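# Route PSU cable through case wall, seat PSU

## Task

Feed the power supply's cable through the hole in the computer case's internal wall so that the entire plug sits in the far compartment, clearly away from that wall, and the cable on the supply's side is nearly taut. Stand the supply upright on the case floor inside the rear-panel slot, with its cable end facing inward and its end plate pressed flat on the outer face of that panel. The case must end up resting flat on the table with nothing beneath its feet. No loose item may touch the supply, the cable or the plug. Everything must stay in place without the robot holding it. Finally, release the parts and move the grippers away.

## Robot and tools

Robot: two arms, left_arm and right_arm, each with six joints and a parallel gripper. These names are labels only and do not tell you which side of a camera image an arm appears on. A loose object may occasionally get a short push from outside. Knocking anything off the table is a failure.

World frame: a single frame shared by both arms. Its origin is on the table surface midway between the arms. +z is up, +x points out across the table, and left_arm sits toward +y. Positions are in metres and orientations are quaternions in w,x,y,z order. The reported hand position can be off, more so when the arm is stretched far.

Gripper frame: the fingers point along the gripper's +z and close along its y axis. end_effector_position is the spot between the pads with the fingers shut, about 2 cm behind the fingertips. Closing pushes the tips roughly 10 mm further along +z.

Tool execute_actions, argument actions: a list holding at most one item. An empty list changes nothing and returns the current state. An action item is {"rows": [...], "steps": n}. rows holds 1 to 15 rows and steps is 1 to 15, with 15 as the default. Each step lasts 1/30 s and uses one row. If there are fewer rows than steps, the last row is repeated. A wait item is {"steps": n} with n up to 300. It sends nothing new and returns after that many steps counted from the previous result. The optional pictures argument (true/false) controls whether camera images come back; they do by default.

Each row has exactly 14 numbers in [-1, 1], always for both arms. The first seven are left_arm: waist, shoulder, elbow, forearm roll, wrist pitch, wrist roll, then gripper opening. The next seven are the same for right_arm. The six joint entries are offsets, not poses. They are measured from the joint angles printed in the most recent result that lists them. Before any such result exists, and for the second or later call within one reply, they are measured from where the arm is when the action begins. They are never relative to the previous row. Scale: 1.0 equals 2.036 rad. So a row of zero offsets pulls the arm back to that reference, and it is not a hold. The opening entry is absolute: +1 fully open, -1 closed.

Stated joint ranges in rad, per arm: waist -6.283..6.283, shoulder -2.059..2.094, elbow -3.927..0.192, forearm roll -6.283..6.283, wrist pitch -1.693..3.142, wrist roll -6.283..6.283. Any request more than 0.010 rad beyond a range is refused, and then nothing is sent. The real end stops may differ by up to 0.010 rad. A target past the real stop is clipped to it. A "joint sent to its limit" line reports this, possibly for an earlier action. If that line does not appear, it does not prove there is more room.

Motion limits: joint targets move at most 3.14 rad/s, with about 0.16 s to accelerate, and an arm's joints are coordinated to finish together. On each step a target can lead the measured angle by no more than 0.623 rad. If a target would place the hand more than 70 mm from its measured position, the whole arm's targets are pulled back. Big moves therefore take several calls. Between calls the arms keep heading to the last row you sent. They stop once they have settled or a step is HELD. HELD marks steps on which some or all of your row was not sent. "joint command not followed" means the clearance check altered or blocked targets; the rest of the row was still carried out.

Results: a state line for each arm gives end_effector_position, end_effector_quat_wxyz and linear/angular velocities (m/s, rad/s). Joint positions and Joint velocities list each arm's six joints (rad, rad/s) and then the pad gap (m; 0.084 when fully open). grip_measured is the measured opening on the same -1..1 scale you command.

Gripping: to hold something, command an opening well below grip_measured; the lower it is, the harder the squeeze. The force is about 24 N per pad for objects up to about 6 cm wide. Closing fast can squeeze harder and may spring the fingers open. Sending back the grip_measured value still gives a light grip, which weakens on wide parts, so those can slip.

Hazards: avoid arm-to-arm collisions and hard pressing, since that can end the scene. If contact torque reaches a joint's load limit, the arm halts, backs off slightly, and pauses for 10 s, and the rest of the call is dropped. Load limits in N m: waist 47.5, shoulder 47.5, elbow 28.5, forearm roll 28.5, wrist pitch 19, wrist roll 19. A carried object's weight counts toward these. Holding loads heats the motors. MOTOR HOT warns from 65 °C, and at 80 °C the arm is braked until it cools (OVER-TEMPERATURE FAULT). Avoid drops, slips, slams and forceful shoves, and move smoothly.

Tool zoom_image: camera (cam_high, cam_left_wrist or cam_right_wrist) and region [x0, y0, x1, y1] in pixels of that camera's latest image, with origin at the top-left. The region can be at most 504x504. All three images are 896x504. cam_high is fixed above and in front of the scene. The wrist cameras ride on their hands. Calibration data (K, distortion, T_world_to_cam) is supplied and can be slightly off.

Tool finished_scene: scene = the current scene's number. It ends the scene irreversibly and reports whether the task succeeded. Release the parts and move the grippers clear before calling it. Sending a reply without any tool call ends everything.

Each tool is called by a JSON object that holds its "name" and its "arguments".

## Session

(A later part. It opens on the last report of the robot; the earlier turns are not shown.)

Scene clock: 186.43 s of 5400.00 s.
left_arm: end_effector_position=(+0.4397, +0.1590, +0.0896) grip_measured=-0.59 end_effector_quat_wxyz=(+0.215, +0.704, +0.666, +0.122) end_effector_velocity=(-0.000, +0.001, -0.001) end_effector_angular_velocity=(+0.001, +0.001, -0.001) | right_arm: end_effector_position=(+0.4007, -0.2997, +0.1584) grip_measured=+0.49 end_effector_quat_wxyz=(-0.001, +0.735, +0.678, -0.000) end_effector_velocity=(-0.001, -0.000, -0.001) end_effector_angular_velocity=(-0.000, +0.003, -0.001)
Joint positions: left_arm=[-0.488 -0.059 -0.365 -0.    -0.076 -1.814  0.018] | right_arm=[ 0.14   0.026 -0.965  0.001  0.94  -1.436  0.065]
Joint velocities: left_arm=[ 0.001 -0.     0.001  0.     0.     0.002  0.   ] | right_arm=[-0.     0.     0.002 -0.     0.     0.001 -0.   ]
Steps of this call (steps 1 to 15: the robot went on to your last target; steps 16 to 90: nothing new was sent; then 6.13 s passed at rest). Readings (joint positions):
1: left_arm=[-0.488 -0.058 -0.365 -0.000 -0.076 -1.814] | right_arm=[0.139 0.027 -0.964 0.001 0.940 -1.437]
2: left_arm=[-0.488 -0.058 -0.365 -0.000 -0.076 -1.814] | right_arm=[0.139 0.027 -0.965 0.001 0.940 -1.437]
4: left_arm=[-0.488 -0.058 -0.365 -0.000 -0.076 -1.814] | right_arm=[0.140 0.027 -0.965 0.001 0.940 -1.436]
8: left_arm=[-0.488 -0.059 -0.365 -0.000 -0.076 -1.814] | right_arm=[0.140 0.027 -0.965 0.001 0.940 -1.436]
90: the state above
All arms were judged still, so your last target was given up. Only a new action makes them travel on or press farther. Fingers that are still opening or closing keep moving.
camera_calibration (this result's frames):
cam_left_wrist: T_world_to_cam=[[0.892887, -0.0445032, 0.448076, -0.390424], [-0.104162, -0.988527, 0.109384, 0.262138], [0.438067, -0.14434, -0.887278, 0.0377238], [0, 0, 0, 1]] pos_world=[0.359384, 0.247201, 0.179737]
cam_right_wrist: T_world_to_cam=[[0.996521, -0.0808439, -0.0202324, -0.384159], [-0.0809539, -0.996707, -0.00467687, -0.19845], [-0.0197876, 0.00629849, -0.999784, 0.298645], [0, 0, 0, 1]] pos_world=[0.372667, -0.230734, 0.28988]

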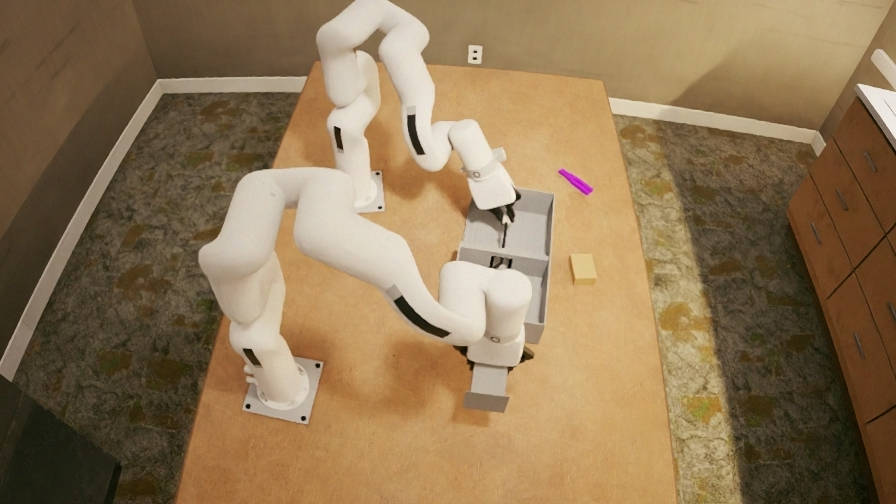

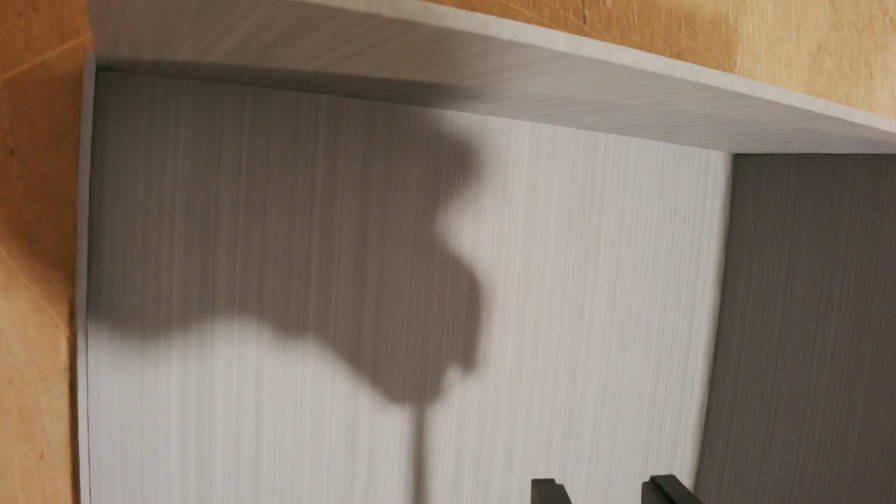

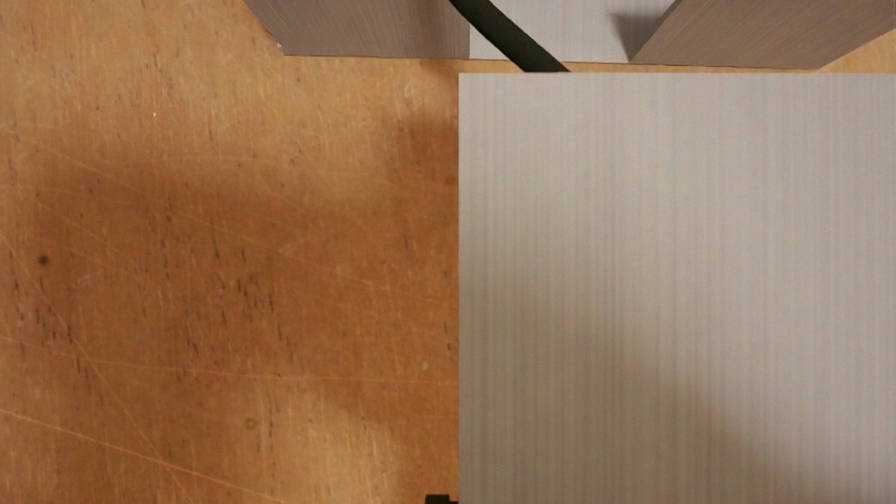

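{"name": "execute_actions", "arguments": {"actions": [{"rows": [[0.0275,-0.1719,0.0246,0,0.1473,0.0275,-1,0.0836,0.0300,-0.0361,0,0.0064,0.0994,-0.4]], "steps": 15}], "pictures": false}}

{"name": "execute_actions", "arguments": {"actions": [{"steps": 15}]}}

Scene clock: 189.33 s of 5400.00 s.
left_arm: end_effector_position=(+0.4202, +0.1883, +0.1576) grip_measured=-0.59 end_effector_quat_wxyz=(+0.208, +0.704, +0.666, +0.133) end_effector_velocity=(-0.013, +0.009, +0.008) end_effector_angular_velocity=(+0.013, +0.023, +0.001) | right_arm: end_effector_position=(+0.4079, -0.2203, +0.1579) grip_measured=+0.49 end_effector_quat_wxyz=(-0.001, +0.746, +0.666, -0.001) end_effector_velocity=(+0.002, +0.012, +0.002) end_effector_angular_velocity=(+0.000, -0.004, -0.018)
Joint positions: left_arm=[-0.433 -0.399 -0.316 -0.     0.215 -1.759  0.018] | right_arm=[ 0.306  0.086 -1.036  0.001  0.953 -1.238  0.065]
Joint velocities: left_arm=[ 0.013 -0.082  0.018  0.     0.09   0.014 -0.   ] | right_arm=[ 0.025  0.01  -0.016 -0.001  0.002  0.043  0.   ]
Steps of this call (steps 1 to 72: nothing new was sent; steps 73 to 87: all 15 steps of this action). Readings (joint positions):
73: left_arm=[-0.488 -0.059 -0.365 -0.000 -0.076 -1.814] | right_arm=[0.140 0.027 -0.965 0.001 0.940 -1.436]
74: left_arm=[-0.487 -0.062 -0.365 -0.000 -0.072 -1.813] | right_arm=[0.142 0.028 -0.966 0.001 0.940 -1.432]
76: left_arm=[-0.481 -0.099 -0.357 -0.000 -0.036 -1.807] | right_arm=[0.171 0.039 -0.979 -0.000 0.943 -1.393]
80: left_arm=[-0.450 -0.294 -0.334 -0.000 0.123 -1.777] | right_arm=[0.275 0.074 -1.023 0.002 0.949 -1.282]
87: the state above

Scene clock: 189.83 s of 5400.00 s.
left_arm: end_effector_position=(+0.4197, +0.1891, +0.1597) grip_measured=-0.59 end_effector_quat_wxyz=(+0.208, +0.704, +0.666, +0.134) end_effector_velocity=(+0.000, +0.000, +0.001) end_effector_angular_velocity=(-0.001, -0.001, +0.003) | right_arm: end_effector_position=(+0.4081, -0.2184, +0.1581) grip_measured=+0.49 end_effector_quat_wxyz=(-0.001, +0.746, +0.666, -0.001) end_effector_velocity=(+0.001, +0.001, +0.001) end_effector_angular_velocity=(+0.000, -0.002, +0.001)
Joint positions: left_arm=[-0.432 -0.408 -0.315 -0.     0.224 -1.758  0.018] | right_arm=[ 0.31   0.088 -1.038  0.001  0.953 -1.234  0.065]
Joint velocities: left_arm=[ 0.001 -0.002  0.    -0.     0.001 -0.002 -0.   ] | right_arm=[ 0.001  0.    -0.002 -0.    -0.     0.001 -0.   ]
Steps of this call (steps 1 to 15: the robot went on to your last target). Readings (joint positions):
1: left_arm=[-0.433 -0.401 -0.315 -0.000 0.218 -1.759] | right_arm=[0.307 0.087 -1.037 0.001 0.953 -1.237]
2: left_arm=[-0.433 -0.403 -0.315 -0.000 0.220 -1.759] | right_arm=[0.307 0.087 -1.037 0.001 0.953 -1.236]
4: left_arm=[-0.432 -0.405 -0.315 -0.000 0.222 -1.758] | right_arm=[0.308 0.087 -1.038 0.001 0.953 -1.235]
8: left_arm=[-0.432 -0.407 -0.315 -0.000 0.223 -1.758] | right_arm=[0.309 0.087 -1.038 0.001 0.953 -1.234]
15: the state above
All arms were judged still, so your last target was given up. Only a new action makes them travel on or press farther. Fingers that are still opening or closing keep moving.
camera_calibration (this result's frames):
cam_left_wrist: T_world_to_cam=[[0.890106, -0.0501268, 0.452989, -0.401125], [-0.0981261, -0.9917, 0.0830746, 0.284326], [0.445065, -0.118395, -0.887637, 0.10522], [0, 0, 0, 1]] pos_world=[0.338114, 0.274317, 0.251483]
cam_right_wrist: T_world_to_cam=[[0.993379, -0.112967, -0.0208902, -0.390581], [-0.113076, -0.993578, -0.00412953, -0.10312], [-0.0202895, 0.00646437, -0.999773, 0.298233], [0, 0, 0, 1]] pos_world=[0.382386, -0.148508, 0.28958]

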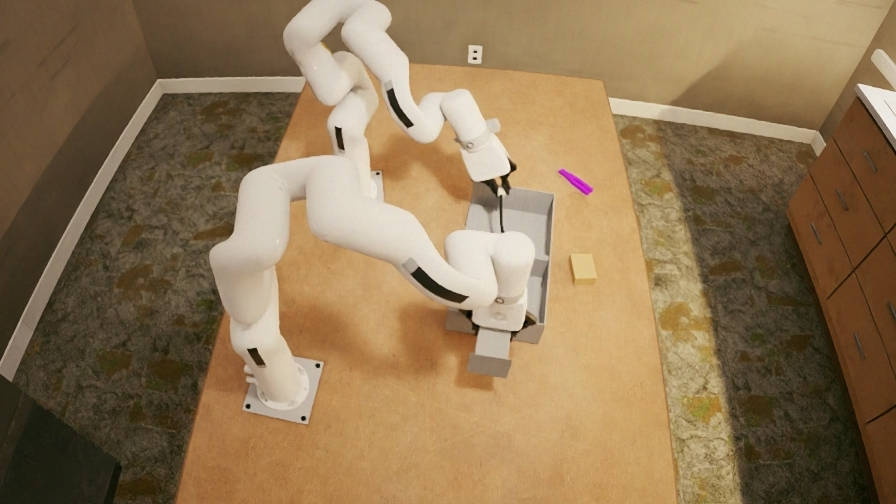

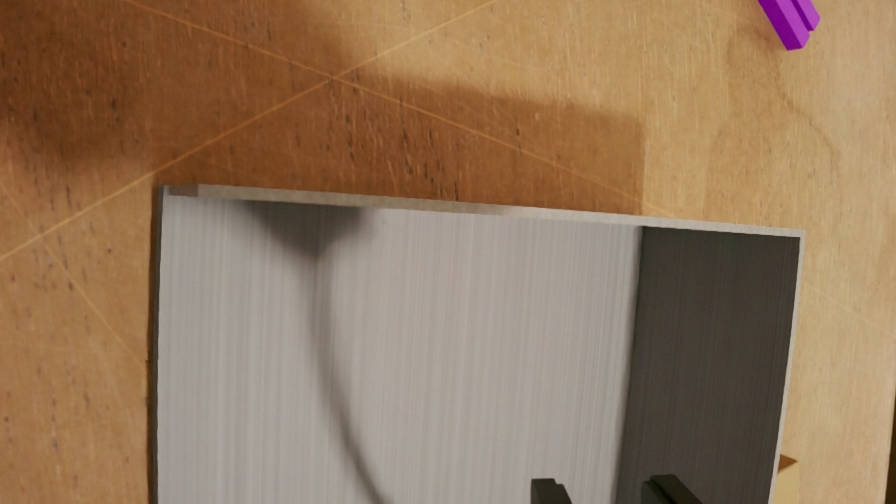

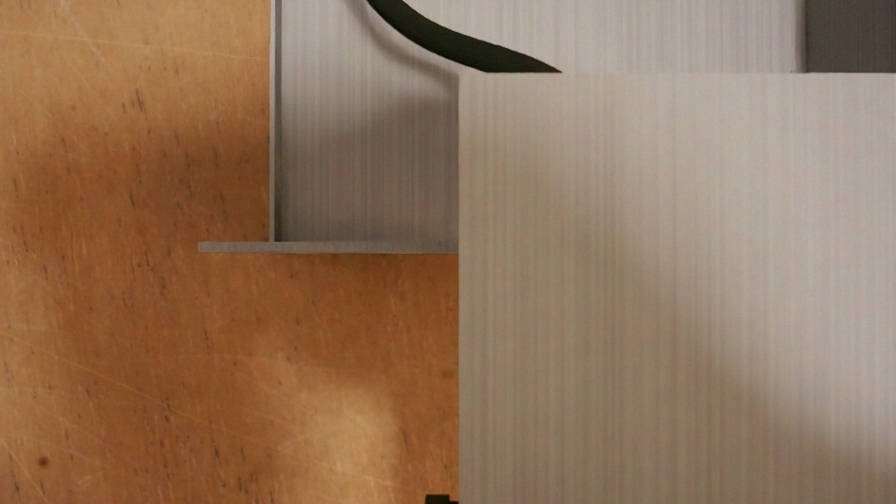

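{"name": "execute_actions", "arguments": {"actions": [{"rows": [[0,0,0,0,0,0,-1,-0.0014,0.0060,-0.0074,0,0.0013,-0.0014,-0.4]], "steps": 15}], "pictures": false}}

{"name": "execute_actions", "arguments": {"actions": [{"steps": 8}]}}

{"name": "zoom_image", "arguments": {"camera": "cam_right_wrist", "region": [380, 200, 500, 290]}}

Scene clock: 194.97 s of 5400.00 s.
left_arm: end_effector_position=(+0.4197, +0.1891, +0.1597) grip_measured=-0.59 end_effector_quat_wxyz=(+0.208, +0.704, +0.666, +0.134) end_effector_velocity=(+0.000, +0.000, +0.000) end_effector_angular_velocity=(+0.000, -0.001, -0.001) | right_arm: end_effector_position=(+0.4120, -0.2189, +0.1581) grip_measured=+0.49 end_effector_quat_wxyz=(-0.001, +0.746, +0.666, -0.001) end_effector_velocity=(+0.001, +0.000, +0.000) end_effector_angular_velocity=(+0.001, -0.001, -0.001)
Joint positions: left_arm=[-0.432 -0.408 -0.315 -0.     0.224 -1.758  0.018] | right_arm=[ 0.307  0.1   -1.053  0.001  0.956 -1.237  0.065]
Joint velocities: left_arm=[ 0.     0.    -0.     0.    -0.001  0.001 -0.   ] | right_arm=[-0.     0.001 -0.003  0.001  0.001 -0.    -0.   ]
Steps of this call (steps 1 to 90: nothing new was sent; then 1.63 s passed at rest; steps 91 to 105: all 15 steps of this action). Readings (joint positions):
91: left_arm=[-0.432 -0.409 -0.315 -0.000 0.224 -1.758] | right_arm=[0.310 0.088 -1.038 0.001 0.953 -1.234]
92: left_arm=[-0.432 -0.409 -0.315 -0.000 0.224 -1.758] | right_arm=[0.310 0.089 -1.040 0.001 0.954 -1.235]
94: left_arm=[-0.432 -0.408 -0.315 -0.000 0.224 -1.758] | right_arm=[0.308 0.094 -1.046 0.001 0.954 -1.236]
98: left_arm=[-0.432 -0.408 -0.315 -0.000 0.224 -1.758] | right_arm=[0.307 0.098 -1.052 0.001 0.955 -1.237]
105: the state above

Scene clock: 195.23 s of 5400.00 s.
left_arm: end_effector_position=(+0.4197, +0.1891, +0.1597) grip_measured=-0.59 end_effector_quat_wxyz=(+0.208, +0.704, +0.666, +0.134) end_effector_velocity=(+0.000, -0.000, +0.000) end_effector_angular_velocity=(-0.000, -0.000, +0.000) | right_arm: end_effector_position=(+0.4121, -0.2189, +0.1581) grip_measured=+0.49 end_effector_quat_wxyz=(-0.001, +0.746, +0.666, -0.001) end_effector_velocity=(+0.001, +0.000, +0.001) end_effector_angular_velocity=(+0.000, -0.003, +0.001)
Joint positions: left_arm=[-0.432 -0.408 -0.315 -0.     0.224 -1.758  0.018] | right_arm=[ 0.307  0.1   -1.053  0.001  0.956 -1.237  0.065]
Joint velocities: left_arm=[-0.     0.    -0.    -0.    -0.    -0.001 -0.   ] | right_arm=[-0.     0.001 -0.003 -0.    -0.    -0.001  0.   ]
Steps of this call (steps 1 to 8: the robot went on to your last target). Readings (joint positions):
1: left_arm=[-0.432 -0.408 -0.315 -0.000 0.224 -1.758] | right_arm=[0.307 0.100 -1.053 0.001 0.956 -1.237]
2: left_arm=[-0.432 -0.408 -0.315 -0.000 0.224 -1.758] | right_arm=[0.307 0.100 -1.053 0.001 0.956 -1.237]
4: left_arm=[-0.432 -0.408 -0.315 -0.000 0.224 -1.758] | right_arm=[0.307 0.100 -1.053 0.001 0.956 -1.237]
8: the state above
camera_calibration (this result's frames):
cam_left_wrist: T_world_to_cam=[[0.890104, -0.0501254, 0.452992, -0.401127], [-0.0981253, -0.991701, 0.0830751, 0.284326], [0.445068, -0.118395, -0.887635, 0.10522], [0, 0, 0, 1]] pos_world=[0.338114, 0.274317, 0.251484]
cam_right_wrist: T_world_to_cam=[[0.993384, -0.112957, -0.0207071, -0.394672], [-0.113067, -0.993578, -0.00420195, -0.103134], [-0.0200995, 0.00651544, -0.999777, 0.298213], [0, 0, 0, 1]] pos_world=[0.386394, -0.148996, 0.289541]

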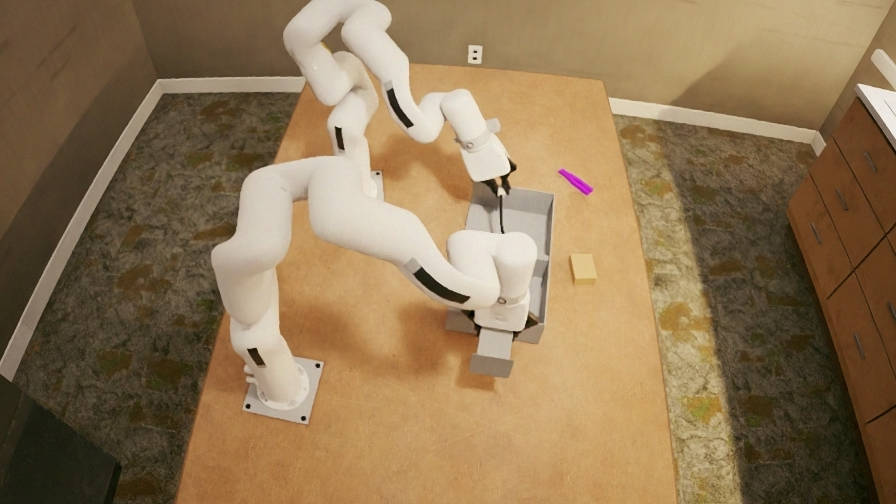

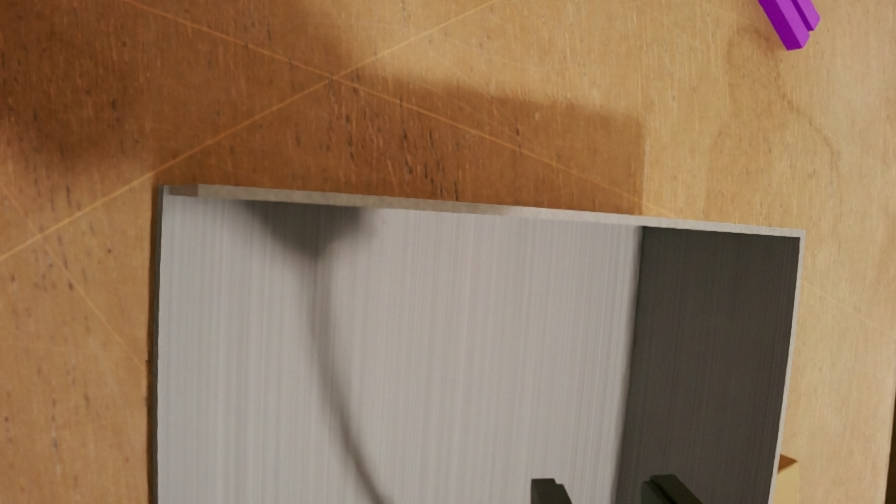

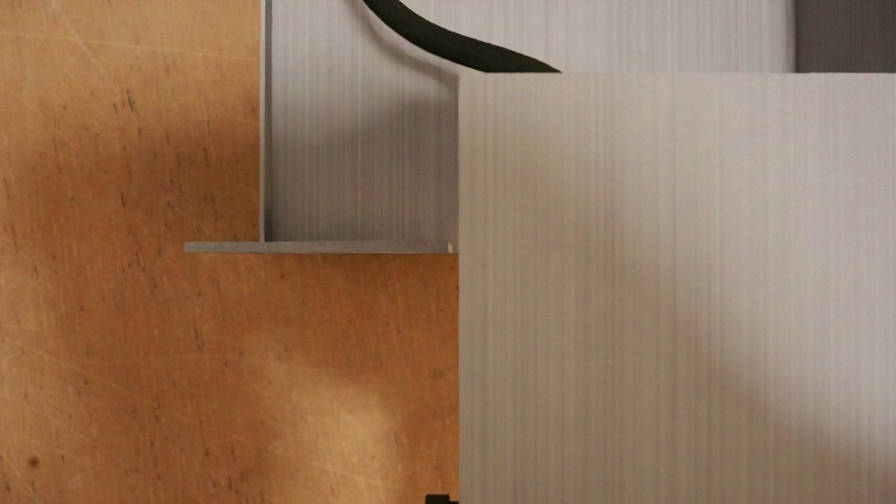

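Region (380, 200, 500, 290) of cam_right_wrist's 896x504 image, scaled by 4.200, with more detail than that image has; it fills the top 378 rows of this view, and the rest is white.

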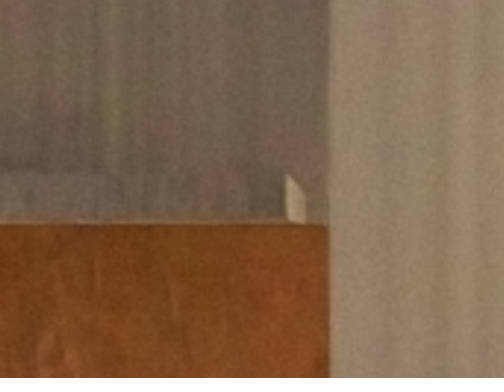

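{"name": "execute_actions", "arguments": {"actions": [{"rows": [[0.0845,-0.1071,-0.0123,0,0.1189,0.0845,-1,0.0990,0.0713,-0.0942,0,0.0228,0.0990,-0.4]], "steps": 15}], "pictures": false}}

{"name": "execute_actions", "arguments": {"actions": [{"steps": 15}]}}

Scene clock: 206.47 s of 5400.00 s.
left_arm: end_effector_position=(+0.4126, +0.2580, +0.2124) grip_measured=-0.59 end_effector_quat_wxyz=(+0.183, +0.704, +0.666, +0.167) end_effector_velocity=(-0.007, +0.014, +0.006) end_effector_angular_velocity=(+0.022, +0.015, -0.002) | right_arm: end_effector_position=(+0.4225, -0.1119, +0.1584) grip_measured=+0.49 end_effector_quat_wxyz=(-0.001, +0.746, +0.666, -0.001) end_effector_velocity=(+0.003, +0.021, +0.001) end_effector_angular_velocity=(-0.003, -0.001, -0.025)
Joint positions: left_arm=[-0.264 -0.621 -0.339 -0.     0.46  -1.59   0.018] | right_arm=[ 0.503  0.241 -1.239  0.001  1.001 -1.041  0.065]
Joint velocities: left_arm=[ 0.036 -0.042 -0.002  0.     0.061  0.043 -0.   ] | right_arm=[ 0.036  0.038 -0.054 -0.004  0.016  0.063  0.   ]
MOTOR HOT: a motor of the right arm reached 65 °C. Now the hottest motor of the right arm, joint 3 (elbow), reports 66 °C. The temperature limit of the motors' drives, at which the controller stops that arm, is 80 °C. To cool a motor, set the load down, stop pushing, or move to a pose that needs little force.
Steps of this call (steps 1 to 15: the robot went on to your last target; steps 16 to 90: nothing new was sent; then 7.73 s passed at rest; steps 91 to 105: all 15 steps of this action). Readings (joint positions):
91: left_arm=[-0.432 -0.408 -0.315 -0.000 0.224 -1.758] | right_arm=[0.307 0.100 -1.053 0.001 0.956 -1.237]
92: left_arm=[-0.429 -0.411 -0.315 -0.000 0.228 -1.755] | right_arm=[0.310 0.102 -1.057 0.001 0.957 -1.233]
94: left_arm=[-0.403 -0.444 -0.317 0.000 0.269 -1.726] | right_arm=[0.341 0.128 -1.089 -0.000 0.966 -1.196]
98: left_arm=[-0.306 -0.569 -0.336 -0.000 0.397 -1.634] | right_arm=[0.443 0.197 -1.183 0.001 0.986 -1.103]
105: the state above

Scene clock: 206.97 s of 5400.00 s.
left_arm: end_effector_position=(+0.4123, +0.2596, +0.2139) grip_measured=-0.59 end_effector_quat_wxyz=(+0.183, +0.704, +0.666, +0.167) end_effector_velocity=(+0.000, +0.000, +0.001) end_effector_angular_velocity=(-0.001, -0.002, +0.002) | right_arm: end_effector_position=(+0.4227, -0.1086, +0.1587) grip_measured=+0.49 end_effector_quat_wxyz=(-0.001, +0.746, +0.666, -0.001) end_effector_velocity=(+0.000, +0.001, +0.000) end_effector_angular_velocity=(+0.001, -0.000, +0.000)
Joint positions: left_arm=[-0.26  -0.626 -0.34  -0.     0.466 -1.586  0.018] | right_arm=[ 0.508  0.245 -1.245  0.001  1.002 -1.035  0.065]
Joint velocities: left_arm=[ 0.001 -0.001 -0.     0.    -0.    -0.002  0.   ] | right_arm=[ 0.002  0.001 -0.001  0.    -0.     0.001  0.   ]
MOTOR HOT: still on. Now the hottest motor of the right arm, joint 3 (elbow), reports 66 °C; a drive's own limit is 80 °C.
Steps of this call (steps 1 to 15: the robot went on to your last target). Readings (joint positions):
1: left_arm=[-0.263 -0.622 -0.339 -0.000 0.462 -1.589] | right_arm=[0.504 0.242 -1.240 0.001 1.001 -1.040]
2: left_arm=[-0.262 -0.623 -0.339 -0.000 0.463 -1.588] | right_arm=[0.505 0.243 -1.242 0.001 1.001 -1.038]
4: left_arm=[-0.261 -0.624 -0.340 -0.000 0.464 -1.587] | right_arm=[0.506 0.243 -1.243 0.001 1.002 -1.037]
8: left_arm=[-0.260 -0.626 -0.340 -0.000 0.465 -1.586] | right_arm=[0.507 0.244 -1.244 0.001 1.002 -1.036]
15: the state above
All arms were judged still, so your last target was given up. Only a new action makes them travel on or press farther. Fingers that are still opening or closing keep moving.
camera_calibration (this result's frames):
cam_left_wrist: T_world_to_cam=[[0.885091, -0.0687153, 0.460318, -0.410259], [-0.0779427, -0.996957, 0.00104311, 0.359612], [0.458845, -0.0368016, -0.887754, 0.138132], [0, 0, 0, 1]] pos_world=[0.327764, 0.33541, 0.311102]
cam_right_wrist: T_world_to_cam=[[0.993368, -0.113131, -0.0205092, -0.392815], [-0.113234, -0.993561, -0.0038871, 0.00767648], [-0.0199374, 0.00618365, -0.999782, 0.298171], [0, 0, 0, 1]] pos_world=[0.397024, -0.0386565, 0.29008]

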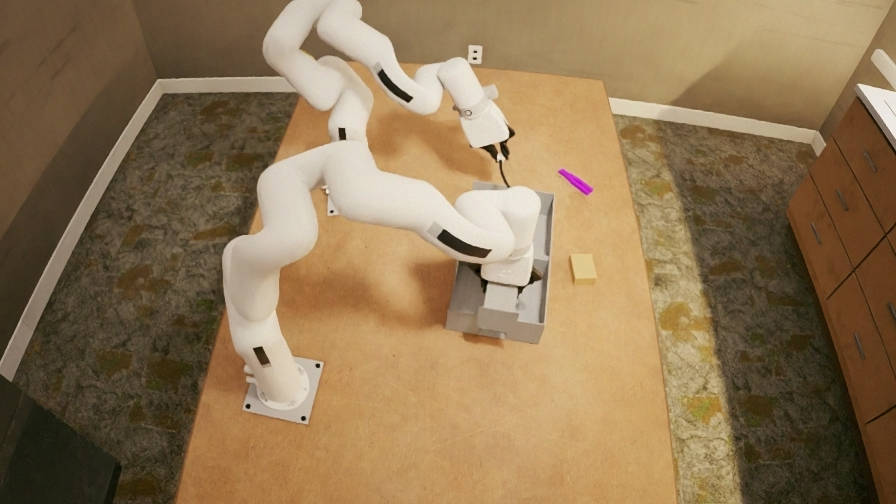

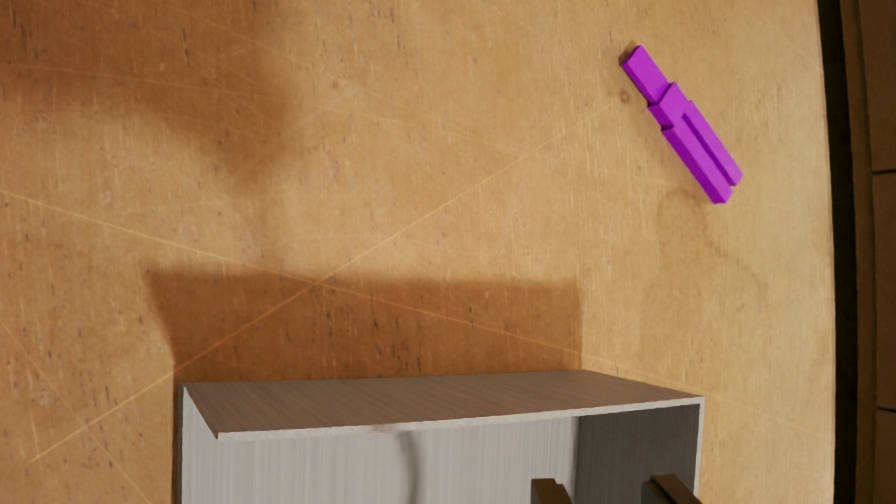

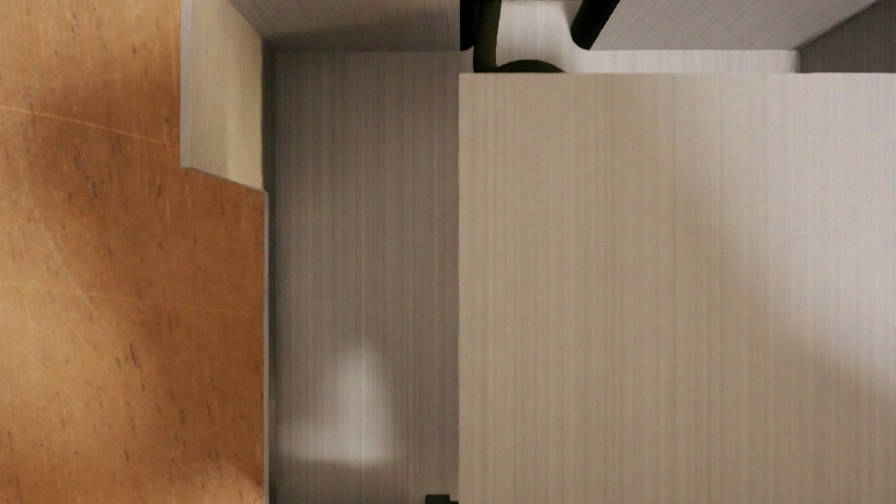

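{"name": "execute_actions", "arguments": {"actions": [{"rows": [[0.0359,-0.0270,-0.0162,0,0.0437,0.0359,-1,0.0002,0.0295,0.0259,0,-0.0550,0,-0.4]], "steps": 15}], "pictures": false}}

{"name": "execute_actions", "arguments": {"actions": [{"steps": 10}]}}

Scene clock: 209.43 s of 5400.00 s.
left_arm: end_effector_position=(+0.4091, +0.2876, +0.2351) grip_measured=-0.59 end_effector_quat_wxyz=(+0.170, +0.704, +0.666, +0.180) end_effector_velocity=(+0.000, +0.003, +0.004) end_effector_angular_velocity=(+0.005, -0.003, -0.000) | right_arm: end_effector_position=(+0.4223, -0.1084, +0.1151) grip_measured=+0.49 end_effector_quat_wxyz=(-0.001, +0.746, +0.666, -0.001) end_effector_velocity=(+0.000, +0.000, -0.005) end_effector_angular_velocity=(+0.001, -0.002, -0.000)
Joint positions: left_arm=[-0.188 -0.68  -0.372 -0.     0.554 -1.514  0.018] | right_arm=[ 0.509  0.304 -1.193  0.001  0.892 -1.035  0.065]
Joint velocities: left_arm=[ 0.009 -0.007 -0.007  0.     0.012  0.01  -0.   ] | right_arm=[ 0.001  0.007  0.007  0.    -0.016  0.001 -0.   ]
MOTOR HOT: still on. Now the hottest motor of the right arm, joint 3 (elbow), reports 67 °C; a drive's own limit is 80 °C.
Steps of this call (steps 1 to 59: nothing new was sent; steps 60 to 74: all 15 steps of this action). Readings (joint positions):
60: left_arm=[-0.260 -0.626 -0.340 -0.000 0.466 -1.586] | right_arm=[0.508 0.245 -1.245 0.001 1.002 -1.035]
61: left_arm=[-0.257 -0.628 -0.341 -0.000 0.470 -1.582] | right_arm=[0.508 0.246 -1.244 0.001 0.998 -1.035]
63: left_arm=[-0.232 -0.646 -0.351 -0.000 0.501 -1.557] | right_arm=[0.509 0.261 -1.233 0.001 0.962 -1.035]
67: left_arm=[-0.197 -0.675 -0.371 -0.000 0.541 -1.524] | right_arm=[0.508 0.299 -1.198 -0.000 0.906 -1.036]
74: the state above

Scene clock: 209.77 s of 5400.00 s.
left_arm: end_effector_position=(+0.4091, +0.2880, +0.2356) grip_measured=-0.59 end_effector_quat_wxyz=(+0.169, +0.704, +0.666, +0.180) end_effector_velocity=(+0.000, +0.000, +0.001) end_effector_angular_velocity=(+0.000, -0.002, +0.000) | right_arm: end_effector_position=(+0.4224, -0.1085, +0.1145) grip_measured=+0.49 end_effector_quat_wxyz=(-0.001, +0.746, +0.666, -0.001) end_effector_velocity=(+0.000, -0.000, -0.000) end_effector_angular_velocity=(-0.001, -0.001, +0.002)
Joint positions: left_arm=[-0.187 -0.681 -0.373 -0.     0.555 -1.513  0.018] | right_arm=[ 0.509  0.305 -1.192  0.001  0.89  -1.035  0.065]
Joint velocities: left_arm=[ 0.001 -0.001 -0.002 -0.     0.     0.     0.   ] | right_arm=[-0.     0.001  0.    -0.001 -0.001 -0.002 -0.   ]
MOTOR HOT: still on. Now the hottest motor of the right arm, joint 3 (elbow), reports 67 °C; a drive's own limit is 80 °C.
Steps of this call (steps 1 to 10: the robot went on to your last target). Readings (joint positions):
1: left_arm=[-0.188 -0.680 -0.373 -0.000 0.554 -1.513] | right_arm=[0.509 0.304 -1.193 0.001 0.892 -1.035]
2: left_arm=[-0.187 -0.681 -0.373 -0.000 0.554 -1.513] | right_arm=[0.509 0.304 -1.193 0.001 0.891 -1.035]
4: left_arm=[-0.187 -0.681 -0.373 -0.000 0.554 -1.513] | right_arm=[0.509 0.304 -1.192 0.001 0.891 -1.035]
8: left_arm=[-0.187 -0.681 -0.373 -0.000 0.555 -1.513] | right_arm=[0.509 0.305 -1.192 0.001 0.890 -1.035]
10: the state above
camera_calibration (this result's frames):
cam_left_wrist: T_world_to_cam=[[0.885714, -0.0769529, 0.457809, -0.412748], [-0.06911, -0.997033, -0.0338852, 0.392303], [0.459058, -0.00162656, -0.888405, 0.149844], [0, 0, 0, 1]] pos_world=[0.323901, 0.359621, 0.335375]
cam_right_wrist: T_world_to_cam=[[0.993384, -0.112817, -0.021437, -0.393205], [-0.112914, -0.993599, -0.00333506, 0.00736349], [-0.0209235, 0.00573352, -0.999765, 0.254343], [0, 0, 0, 1]] pos_world=[0.396756, -0.0385022, 0.245879]

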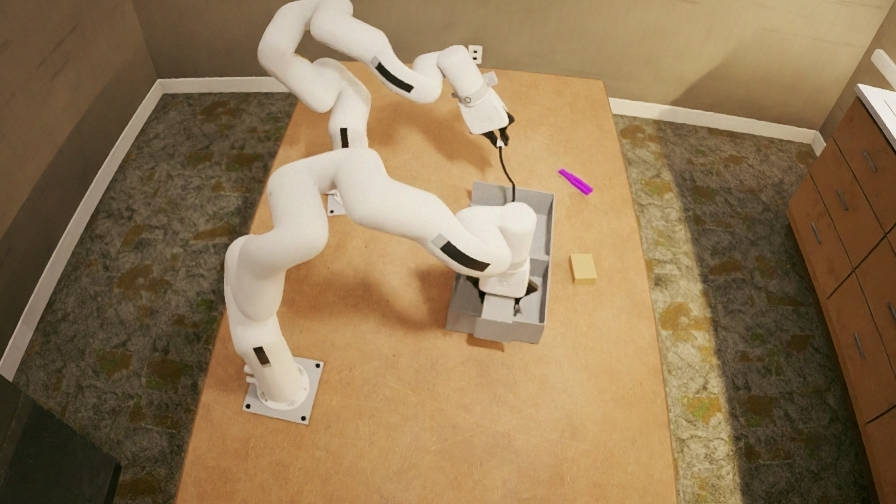

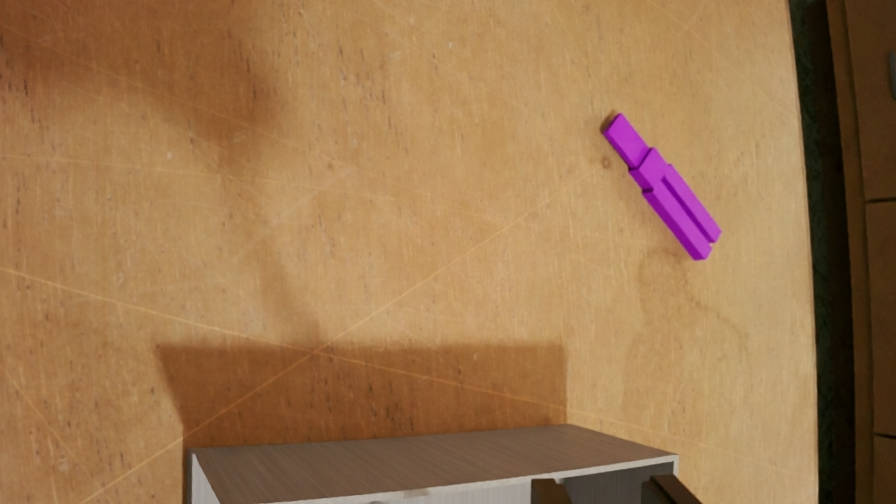

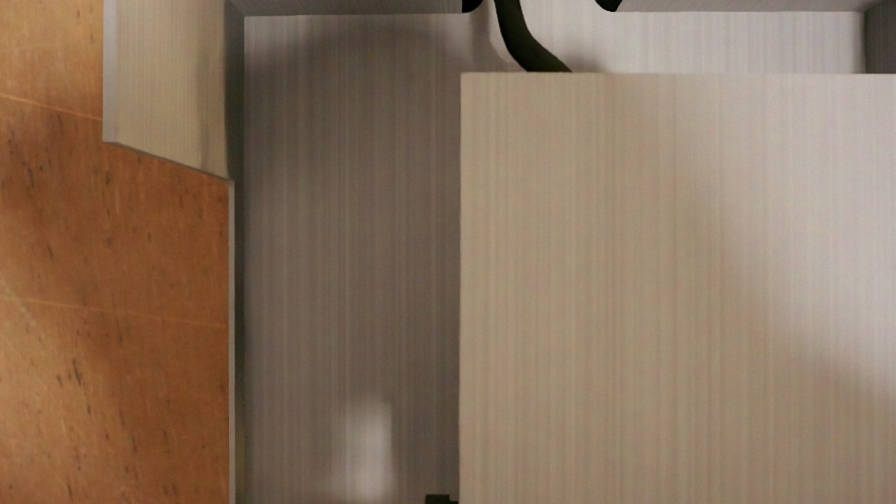

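{"name": "execute_actions", "arguments": {"actions": [{"rows": [[0.0226,-0.0098,-0.0128,0,0.0226,0.0226,-1,0,0.0396,0.0170,0,-0.0567,0,-0.4]], "steps": 15}], "pictures": false}}

{"name": "execute_actions", "arguments": {"actions": [{"steps": 10}]}}

Scene clock: 212.83 s of 5400.00 s.
left_arm: end_effector_position=(+0.4078, +0.3054, +0.2480) grip_measured=-0.59 end_effector_quat_wxyz=(+0.161, +0.704, +0.666, +0.187) end_effector_velocity=(+0.000, +0.002, +0.002) end_effector_angular_velocity=(+0.002, -0.001, +0.002) | right_arm: end_effector_position=(+0.4225, -0.1083, +0.0684) grip_measured=+0.49 end_effector_quat_wxyz=(-0.001, +0.746, +0.666, -0.001) end_effector_velocity=(+0.000, +0.000, -0.005) end_effector_angular_velocity=(+0.002, -0.003, -0.000)
Joint positions: left_arm=[-0.142 -0.701 -0.399 -0.     0.6   -1.467  0.018] | right_arm=[ 0.509  0.384 -1.158  0.001  0.777 -1.035  0.065]
Joint velocities: left_arm=[ 0.005 -0.002 -0.003 -0.     0.005  0.004 -0.   ] | right_arm=[ 0.     0.008  0.004  0.001 -0.015  0.    -0.   ]
MOTOR HOT: still on. Now the hottest motor of the right arm, joint 3 (elbow), reports 67 °C; a drive's own limit is 80 °C.
Steps of this call (steps 1 to 15: the robot went on to your last target; steps 16 to 77: nothing new was sent; steps 78 to 92: all 15 steps of this action). Readings (joint positions):
78: left_arm=[-0.187 -0.681 -0.373 -0.000 0.555 -1.513] | right_arm=[0.509 0.305 -1.192 0.001 0.890 -1.035]
79: left_arm=[-0.183 -0.682 -0.375 -0.000 0.559 -1.508] | right_arm=[0.509 0.307 -1.192 0.001 0.886 -1.035]
81: left_arm=[-0.165 -0.690 -0.385 -0.000 0.577 -1.491] | right_arm=[0.510 0.326 -1.185 0.002 0.853 -1.035]
85: left_arm=[-0.146 -0.699 -0.397 -0.000 0.595 -1.473] | right_arm=[0.507 0.376 -1.162 0.000 0.791 -1.036]
92: the state above

Scene clock: 213.17 s of 5400.00 s.
left_arm: end_effector_position=(+0.4079, +0.3057, +0.2483) grip_measured=-0.59 end_effector_quat_wxyz=(+0.161, +0.704, +0.666, +0.188) end_effector_velocity=(+0.000, +0.000, +0.000) end_effector_angular_velocity=(+0.000, -0.001, +0.001) | right_arm: end_effector_position=(+0.4225, -0.1084, +0.0677) grip_measured=+0.49 end_effector_quat_wxyz=(-0.001, +0.746, +0.666, -0.001) end_effector_velocity=(-0.000, -0.000, -0.001) end_effector_angular_velocity=(-0.001, +0.001, +0.000)
Joint positions: left_arm=[-0.141 -0.701 -0.399 -0.     0.601 -1.467  0.018] | right_arm=[ 0.509  0.385 -1.158  0.001  0.775 -1.035  0.065]
Joint velocities: left_arm=[ 0.001 -0.    -0.001  0.     0.     0.     0.   ] | right_arm=[-0.     0.001  0.001  0.    -0.001 -0.001  0.   ]
MOTOR HOT: still on. Now the hottest motor of the right arm, joint 3 (elbow), reports 67 °C; a drive's own limit is 80 °C.
Steps of this call (steps 1 to 10: the robot went on to your last target). Readings (joint positions):
1: left_arm=[-0.141 -0.701 -0.399 -0.000 0.600 -1.467] | right_arm=[0.509 0.384 -1.158 0.001 0.776 -1.035]
2: left_arm=[-0.141 -0.701 -0.399 -0.000 0.600 -1.467] | right_arm=[0.509 0.384 -1.158 0.001 0.776 -1.035]
4: left_arm=[-0.141 -0.701 -0.399 -0.000 0.601 -1.467] | right_arm=[0.509 0.385 -1.158 0.001 0.775 -1.035]
8: left_arm=[-0.141 -0.701 -0.399 -0.000 0.601 -1.467] | right_arm=[0.509 0.385 -1.158 0.001 0.775 -1.035]
10: the state above
camera_calibration (this result's frames):
cam_left_wrist: T_world_to_cam=[[0.886454, -0.0820747, 0.455482, -0.414313], [-0.0635952, -0.996416, -0.0557791, 0.41327], [0.458427, 0.0204792, -0.888496, 0.155249], [0, 0, 0, 1]] pos_world=[0.322381, 0.374605, 0.349702]
cam_right_wrist: T_world_to_cam=[[0.993388, -0.112847, -0.0211057, -0.394374], [-0.112945, -0.993595, -0.00348086, 0.00734314], [-0.0205777, 0.00584163, -0.999771, 0.207415], [0, 0, 0, 1]] pos_world=[0.396864, -0.0384196, 0.199069]

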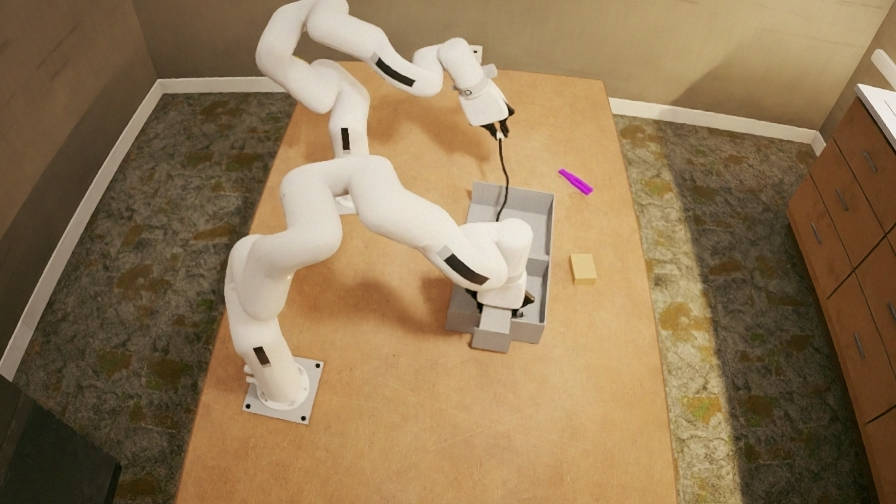

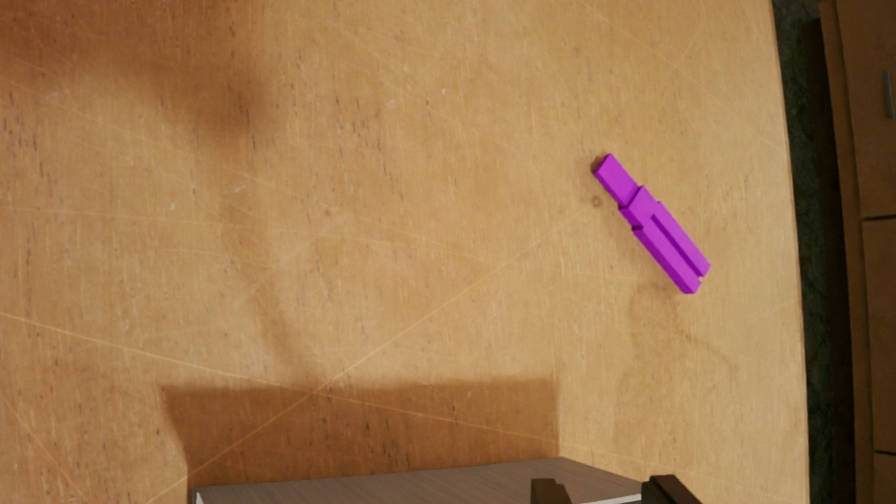

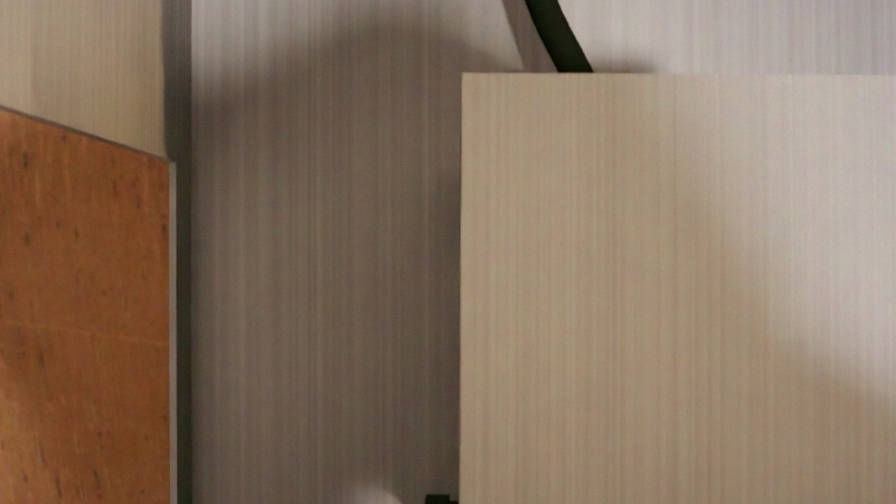

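{"name": "execute_actions", "arguments": {"actions": [{"rows": [[0.0363,-0.0128,-0.0236,0,0.0354,0.0363,-1,0.0330,0.0354,-0.0463,0,0.0112,0.0330,-0.4]], "steps": 15}], "pictures": false}}

{"name": "execute_actions", "arguments": {"actions": [{"steps": 10}]}}

{"name": "zoom_image", "arguments": {"camera": "cam_high", "region": [420, 260, 580, 370]}}

Scene clock: 218.63 s of 5400.00 s.
left_arm: end_effector_position=(+0.4047, +0.3335, +0.2697) grip_measured=-0.59 end_effector_quat_wxyz=(+0.147, +0.704, +0.666, +0.199) end_effector_velocity=(-0.000, +0.003, +0.004) end_effector_angular_velocity=(+0.005, -0.001, +0.000) | right_arm: end_effector_position=(+0.4264, -0.0686, +0.0631) grip_measured=+0.50 end_effector_quat_wxyz=(-0.000, +0.746, +0.666, -0.001) end_effector_velocity=(-0.000, +0.002, -0.001) end_effector_angular_velocity=(-0.004, +0.005, -0.005)
Joint positions: left_arm=[-0.068 -0.726 -0.446 -0.     0.672 -1.394  0.018] | right_arm=[ 0.572  0.455 -1.251 -0.     0.798 -0.97   0.065]
Joint velocities: left_arm=[ 0.008 -0.003 -0.008  0.     0.009  0.009 -0.   ] | right_arm=[ 0.003  0.008 -0.009 -0.002  0.008  0.009  0.   ]
MOTOR HOT: still on. Now the hottest motor of the right arm, joint 3 (elbow), reports 66 °C; a drive's own limit is 80 °C.
Steps of this call (steps 1 to 15: the robot went on to your last target; steps 16 to 90: nothing new was sent; then 1.97 s passed at rest; steps 91 to 105: all 15 steps of this action). Readings (joint positions):
91: left_arm=[-0.141 -0.701 -0.399 -0.000 0.601 -1.467] | right_arm=[0.509 0.385 -1.158 0.001 0.775 -1.035]
92: left_arm=[-0.137 -0.702 -0.401 -0.000 0.605 -1.462] | right_arm=[0.510 0.388 -1.161 0.001 0.776 -1.032]
94: left_arm=[-0.111 -0.711 -0.417 -0.000 0.632 -1.436] | right_arm=[0.530 0.411 -1.192 0.001 0.784 -1.010]
98: left_arm=[-0.076 -0.724 -0.443 -0.000 0.662 -1.403] | right_arm=[0.569 0.447 -1.241 0.001 0.793 -0.979]
105: the state above

Scene clock: 218.97 s of 5400.00 s.
left_arm: end_effector_position=(+0.4048, +0.3339, +0.2702) grip_measured=-0.59 end_effector_quat_wxyz=(+0.147, +0.704, +0.666, +0.200) end_effector_velocity=(+0.000, +0.000, +0.001) end_effector_angular_velocity=(+0.001, -0.001, +0.000) | right_arm: end_effector_position=(+0.4261, -0.0680, +0.0625) grip_measured=+0.50 end_effector_quat_wxyz=(-0.000, +0.746, +0.666, -0.002) end_effector_velocity=(-0.001, +0.003, +0.000) end_effector_angular_velocity=(+0.000, +0.001, +0.004)
Joint positions: left_arm=[-0.067 -0.727 -0.447 -0.     0.673 -1.393  0.018] | right_arm=[ 0.574  0.457 -1.252  0.     0.798 -0.97   0.065]
Joint velocities: left_arm=[ 0.001 -0.    -0.001  0.     0.     0.001  0.   ] | right_arm=[ 0.006  0.    -0.002  0.001  0.001  0.002  0.   ]
MOTOR HOT: still on. Now the hottest motor of the right arm, joint 3 (elbow), reports 66 °C; a drive's own limit is 80 °C.
Steps of this call (steps 1 to 10: the robot went on to your last target). Readings (joint positions):
1: left_arm=[-0.068 -0.727 -0.446 -0.000 0.672 -1.394] | right_arm=[0.573 0.455 -1.251 -0.001 0.799 -0.970]
2: left_arm=[-0.068 -0.727 -0.447 -0.000 0.672 -1.393] | right_arm=[0.573 0.455 -1.251 -0.001 0.799 -0.970]
4: left_arm=[-0.067 -0.727 -0.447 -0.000 0.672 -1.393] | right_arm=[0.573 0.456 -1.251 -0.001 0.799 -0.970]
8: left_arm=[-0.067 -0.727 -0.447 -0.000 0.673 -1.393] | right_arm=[0.573 0.456 -1.252 -0.000 0.798 -0.970]
10: the state above
camera_calibration (this result's frames):
cam_left_wrist: T_world_to_cam=[[0.887748, -0.0902, 0.451406, -0.415926], [-0.0547595, -0.994344, -0.0909983, 0.447646], [0.457061, 0.0560647, -0.887666, 0.164043], [0, 0, 0, 1]] pos_world=[0.318772, 0.398401, 0.374102]
cam_right_wrist: T_world_to_cam=[[0.993355, -0.113079, -0.0214019, -0.393471], [-0.113152, -0.993575, -0.00221718, 0.0478269], [-0.0210137, 0.00462412, -0.999768, 0.202207], [0, 0, 0, 1]] pos_world=[0.400517, 0.00209122, 0.193845]

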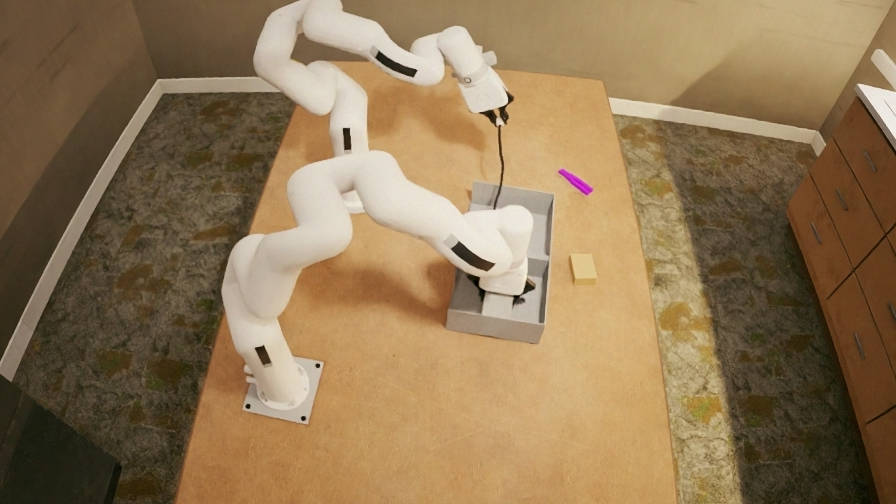

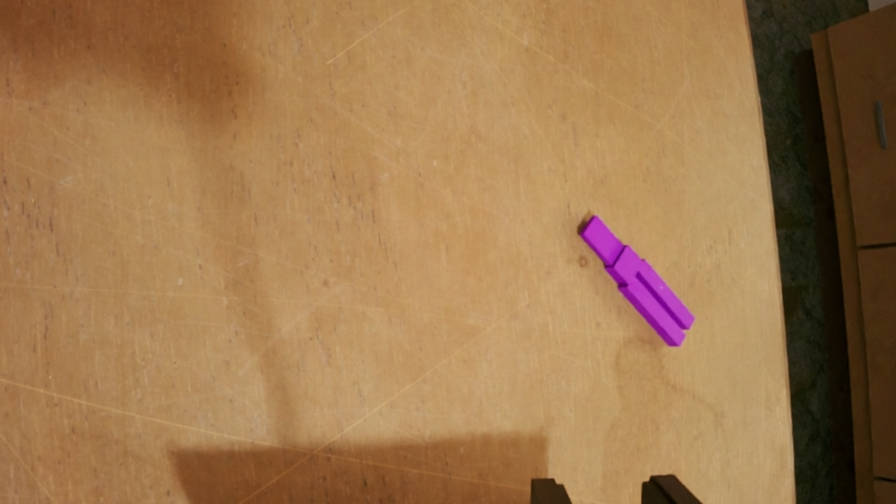

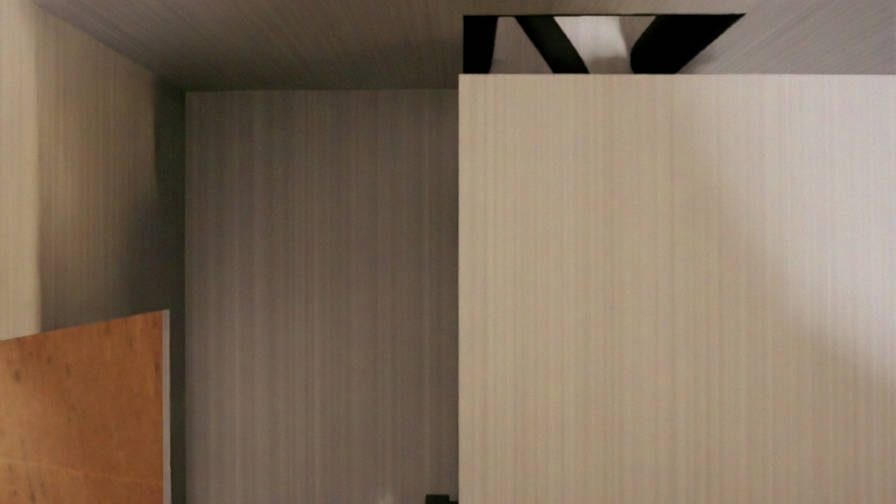

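Region (420, 260, 580, 370) of cam_high's 896x504 image, scaled by 3.150, with more detail than that image has; it fills the top 346 rows of this view, and the rest is white.

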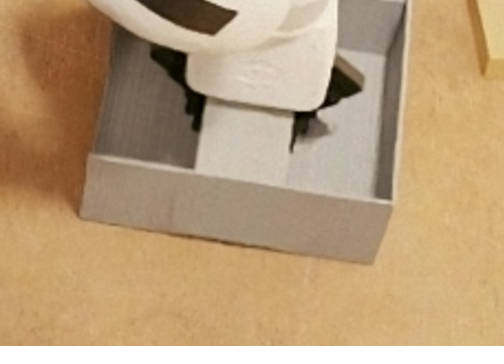

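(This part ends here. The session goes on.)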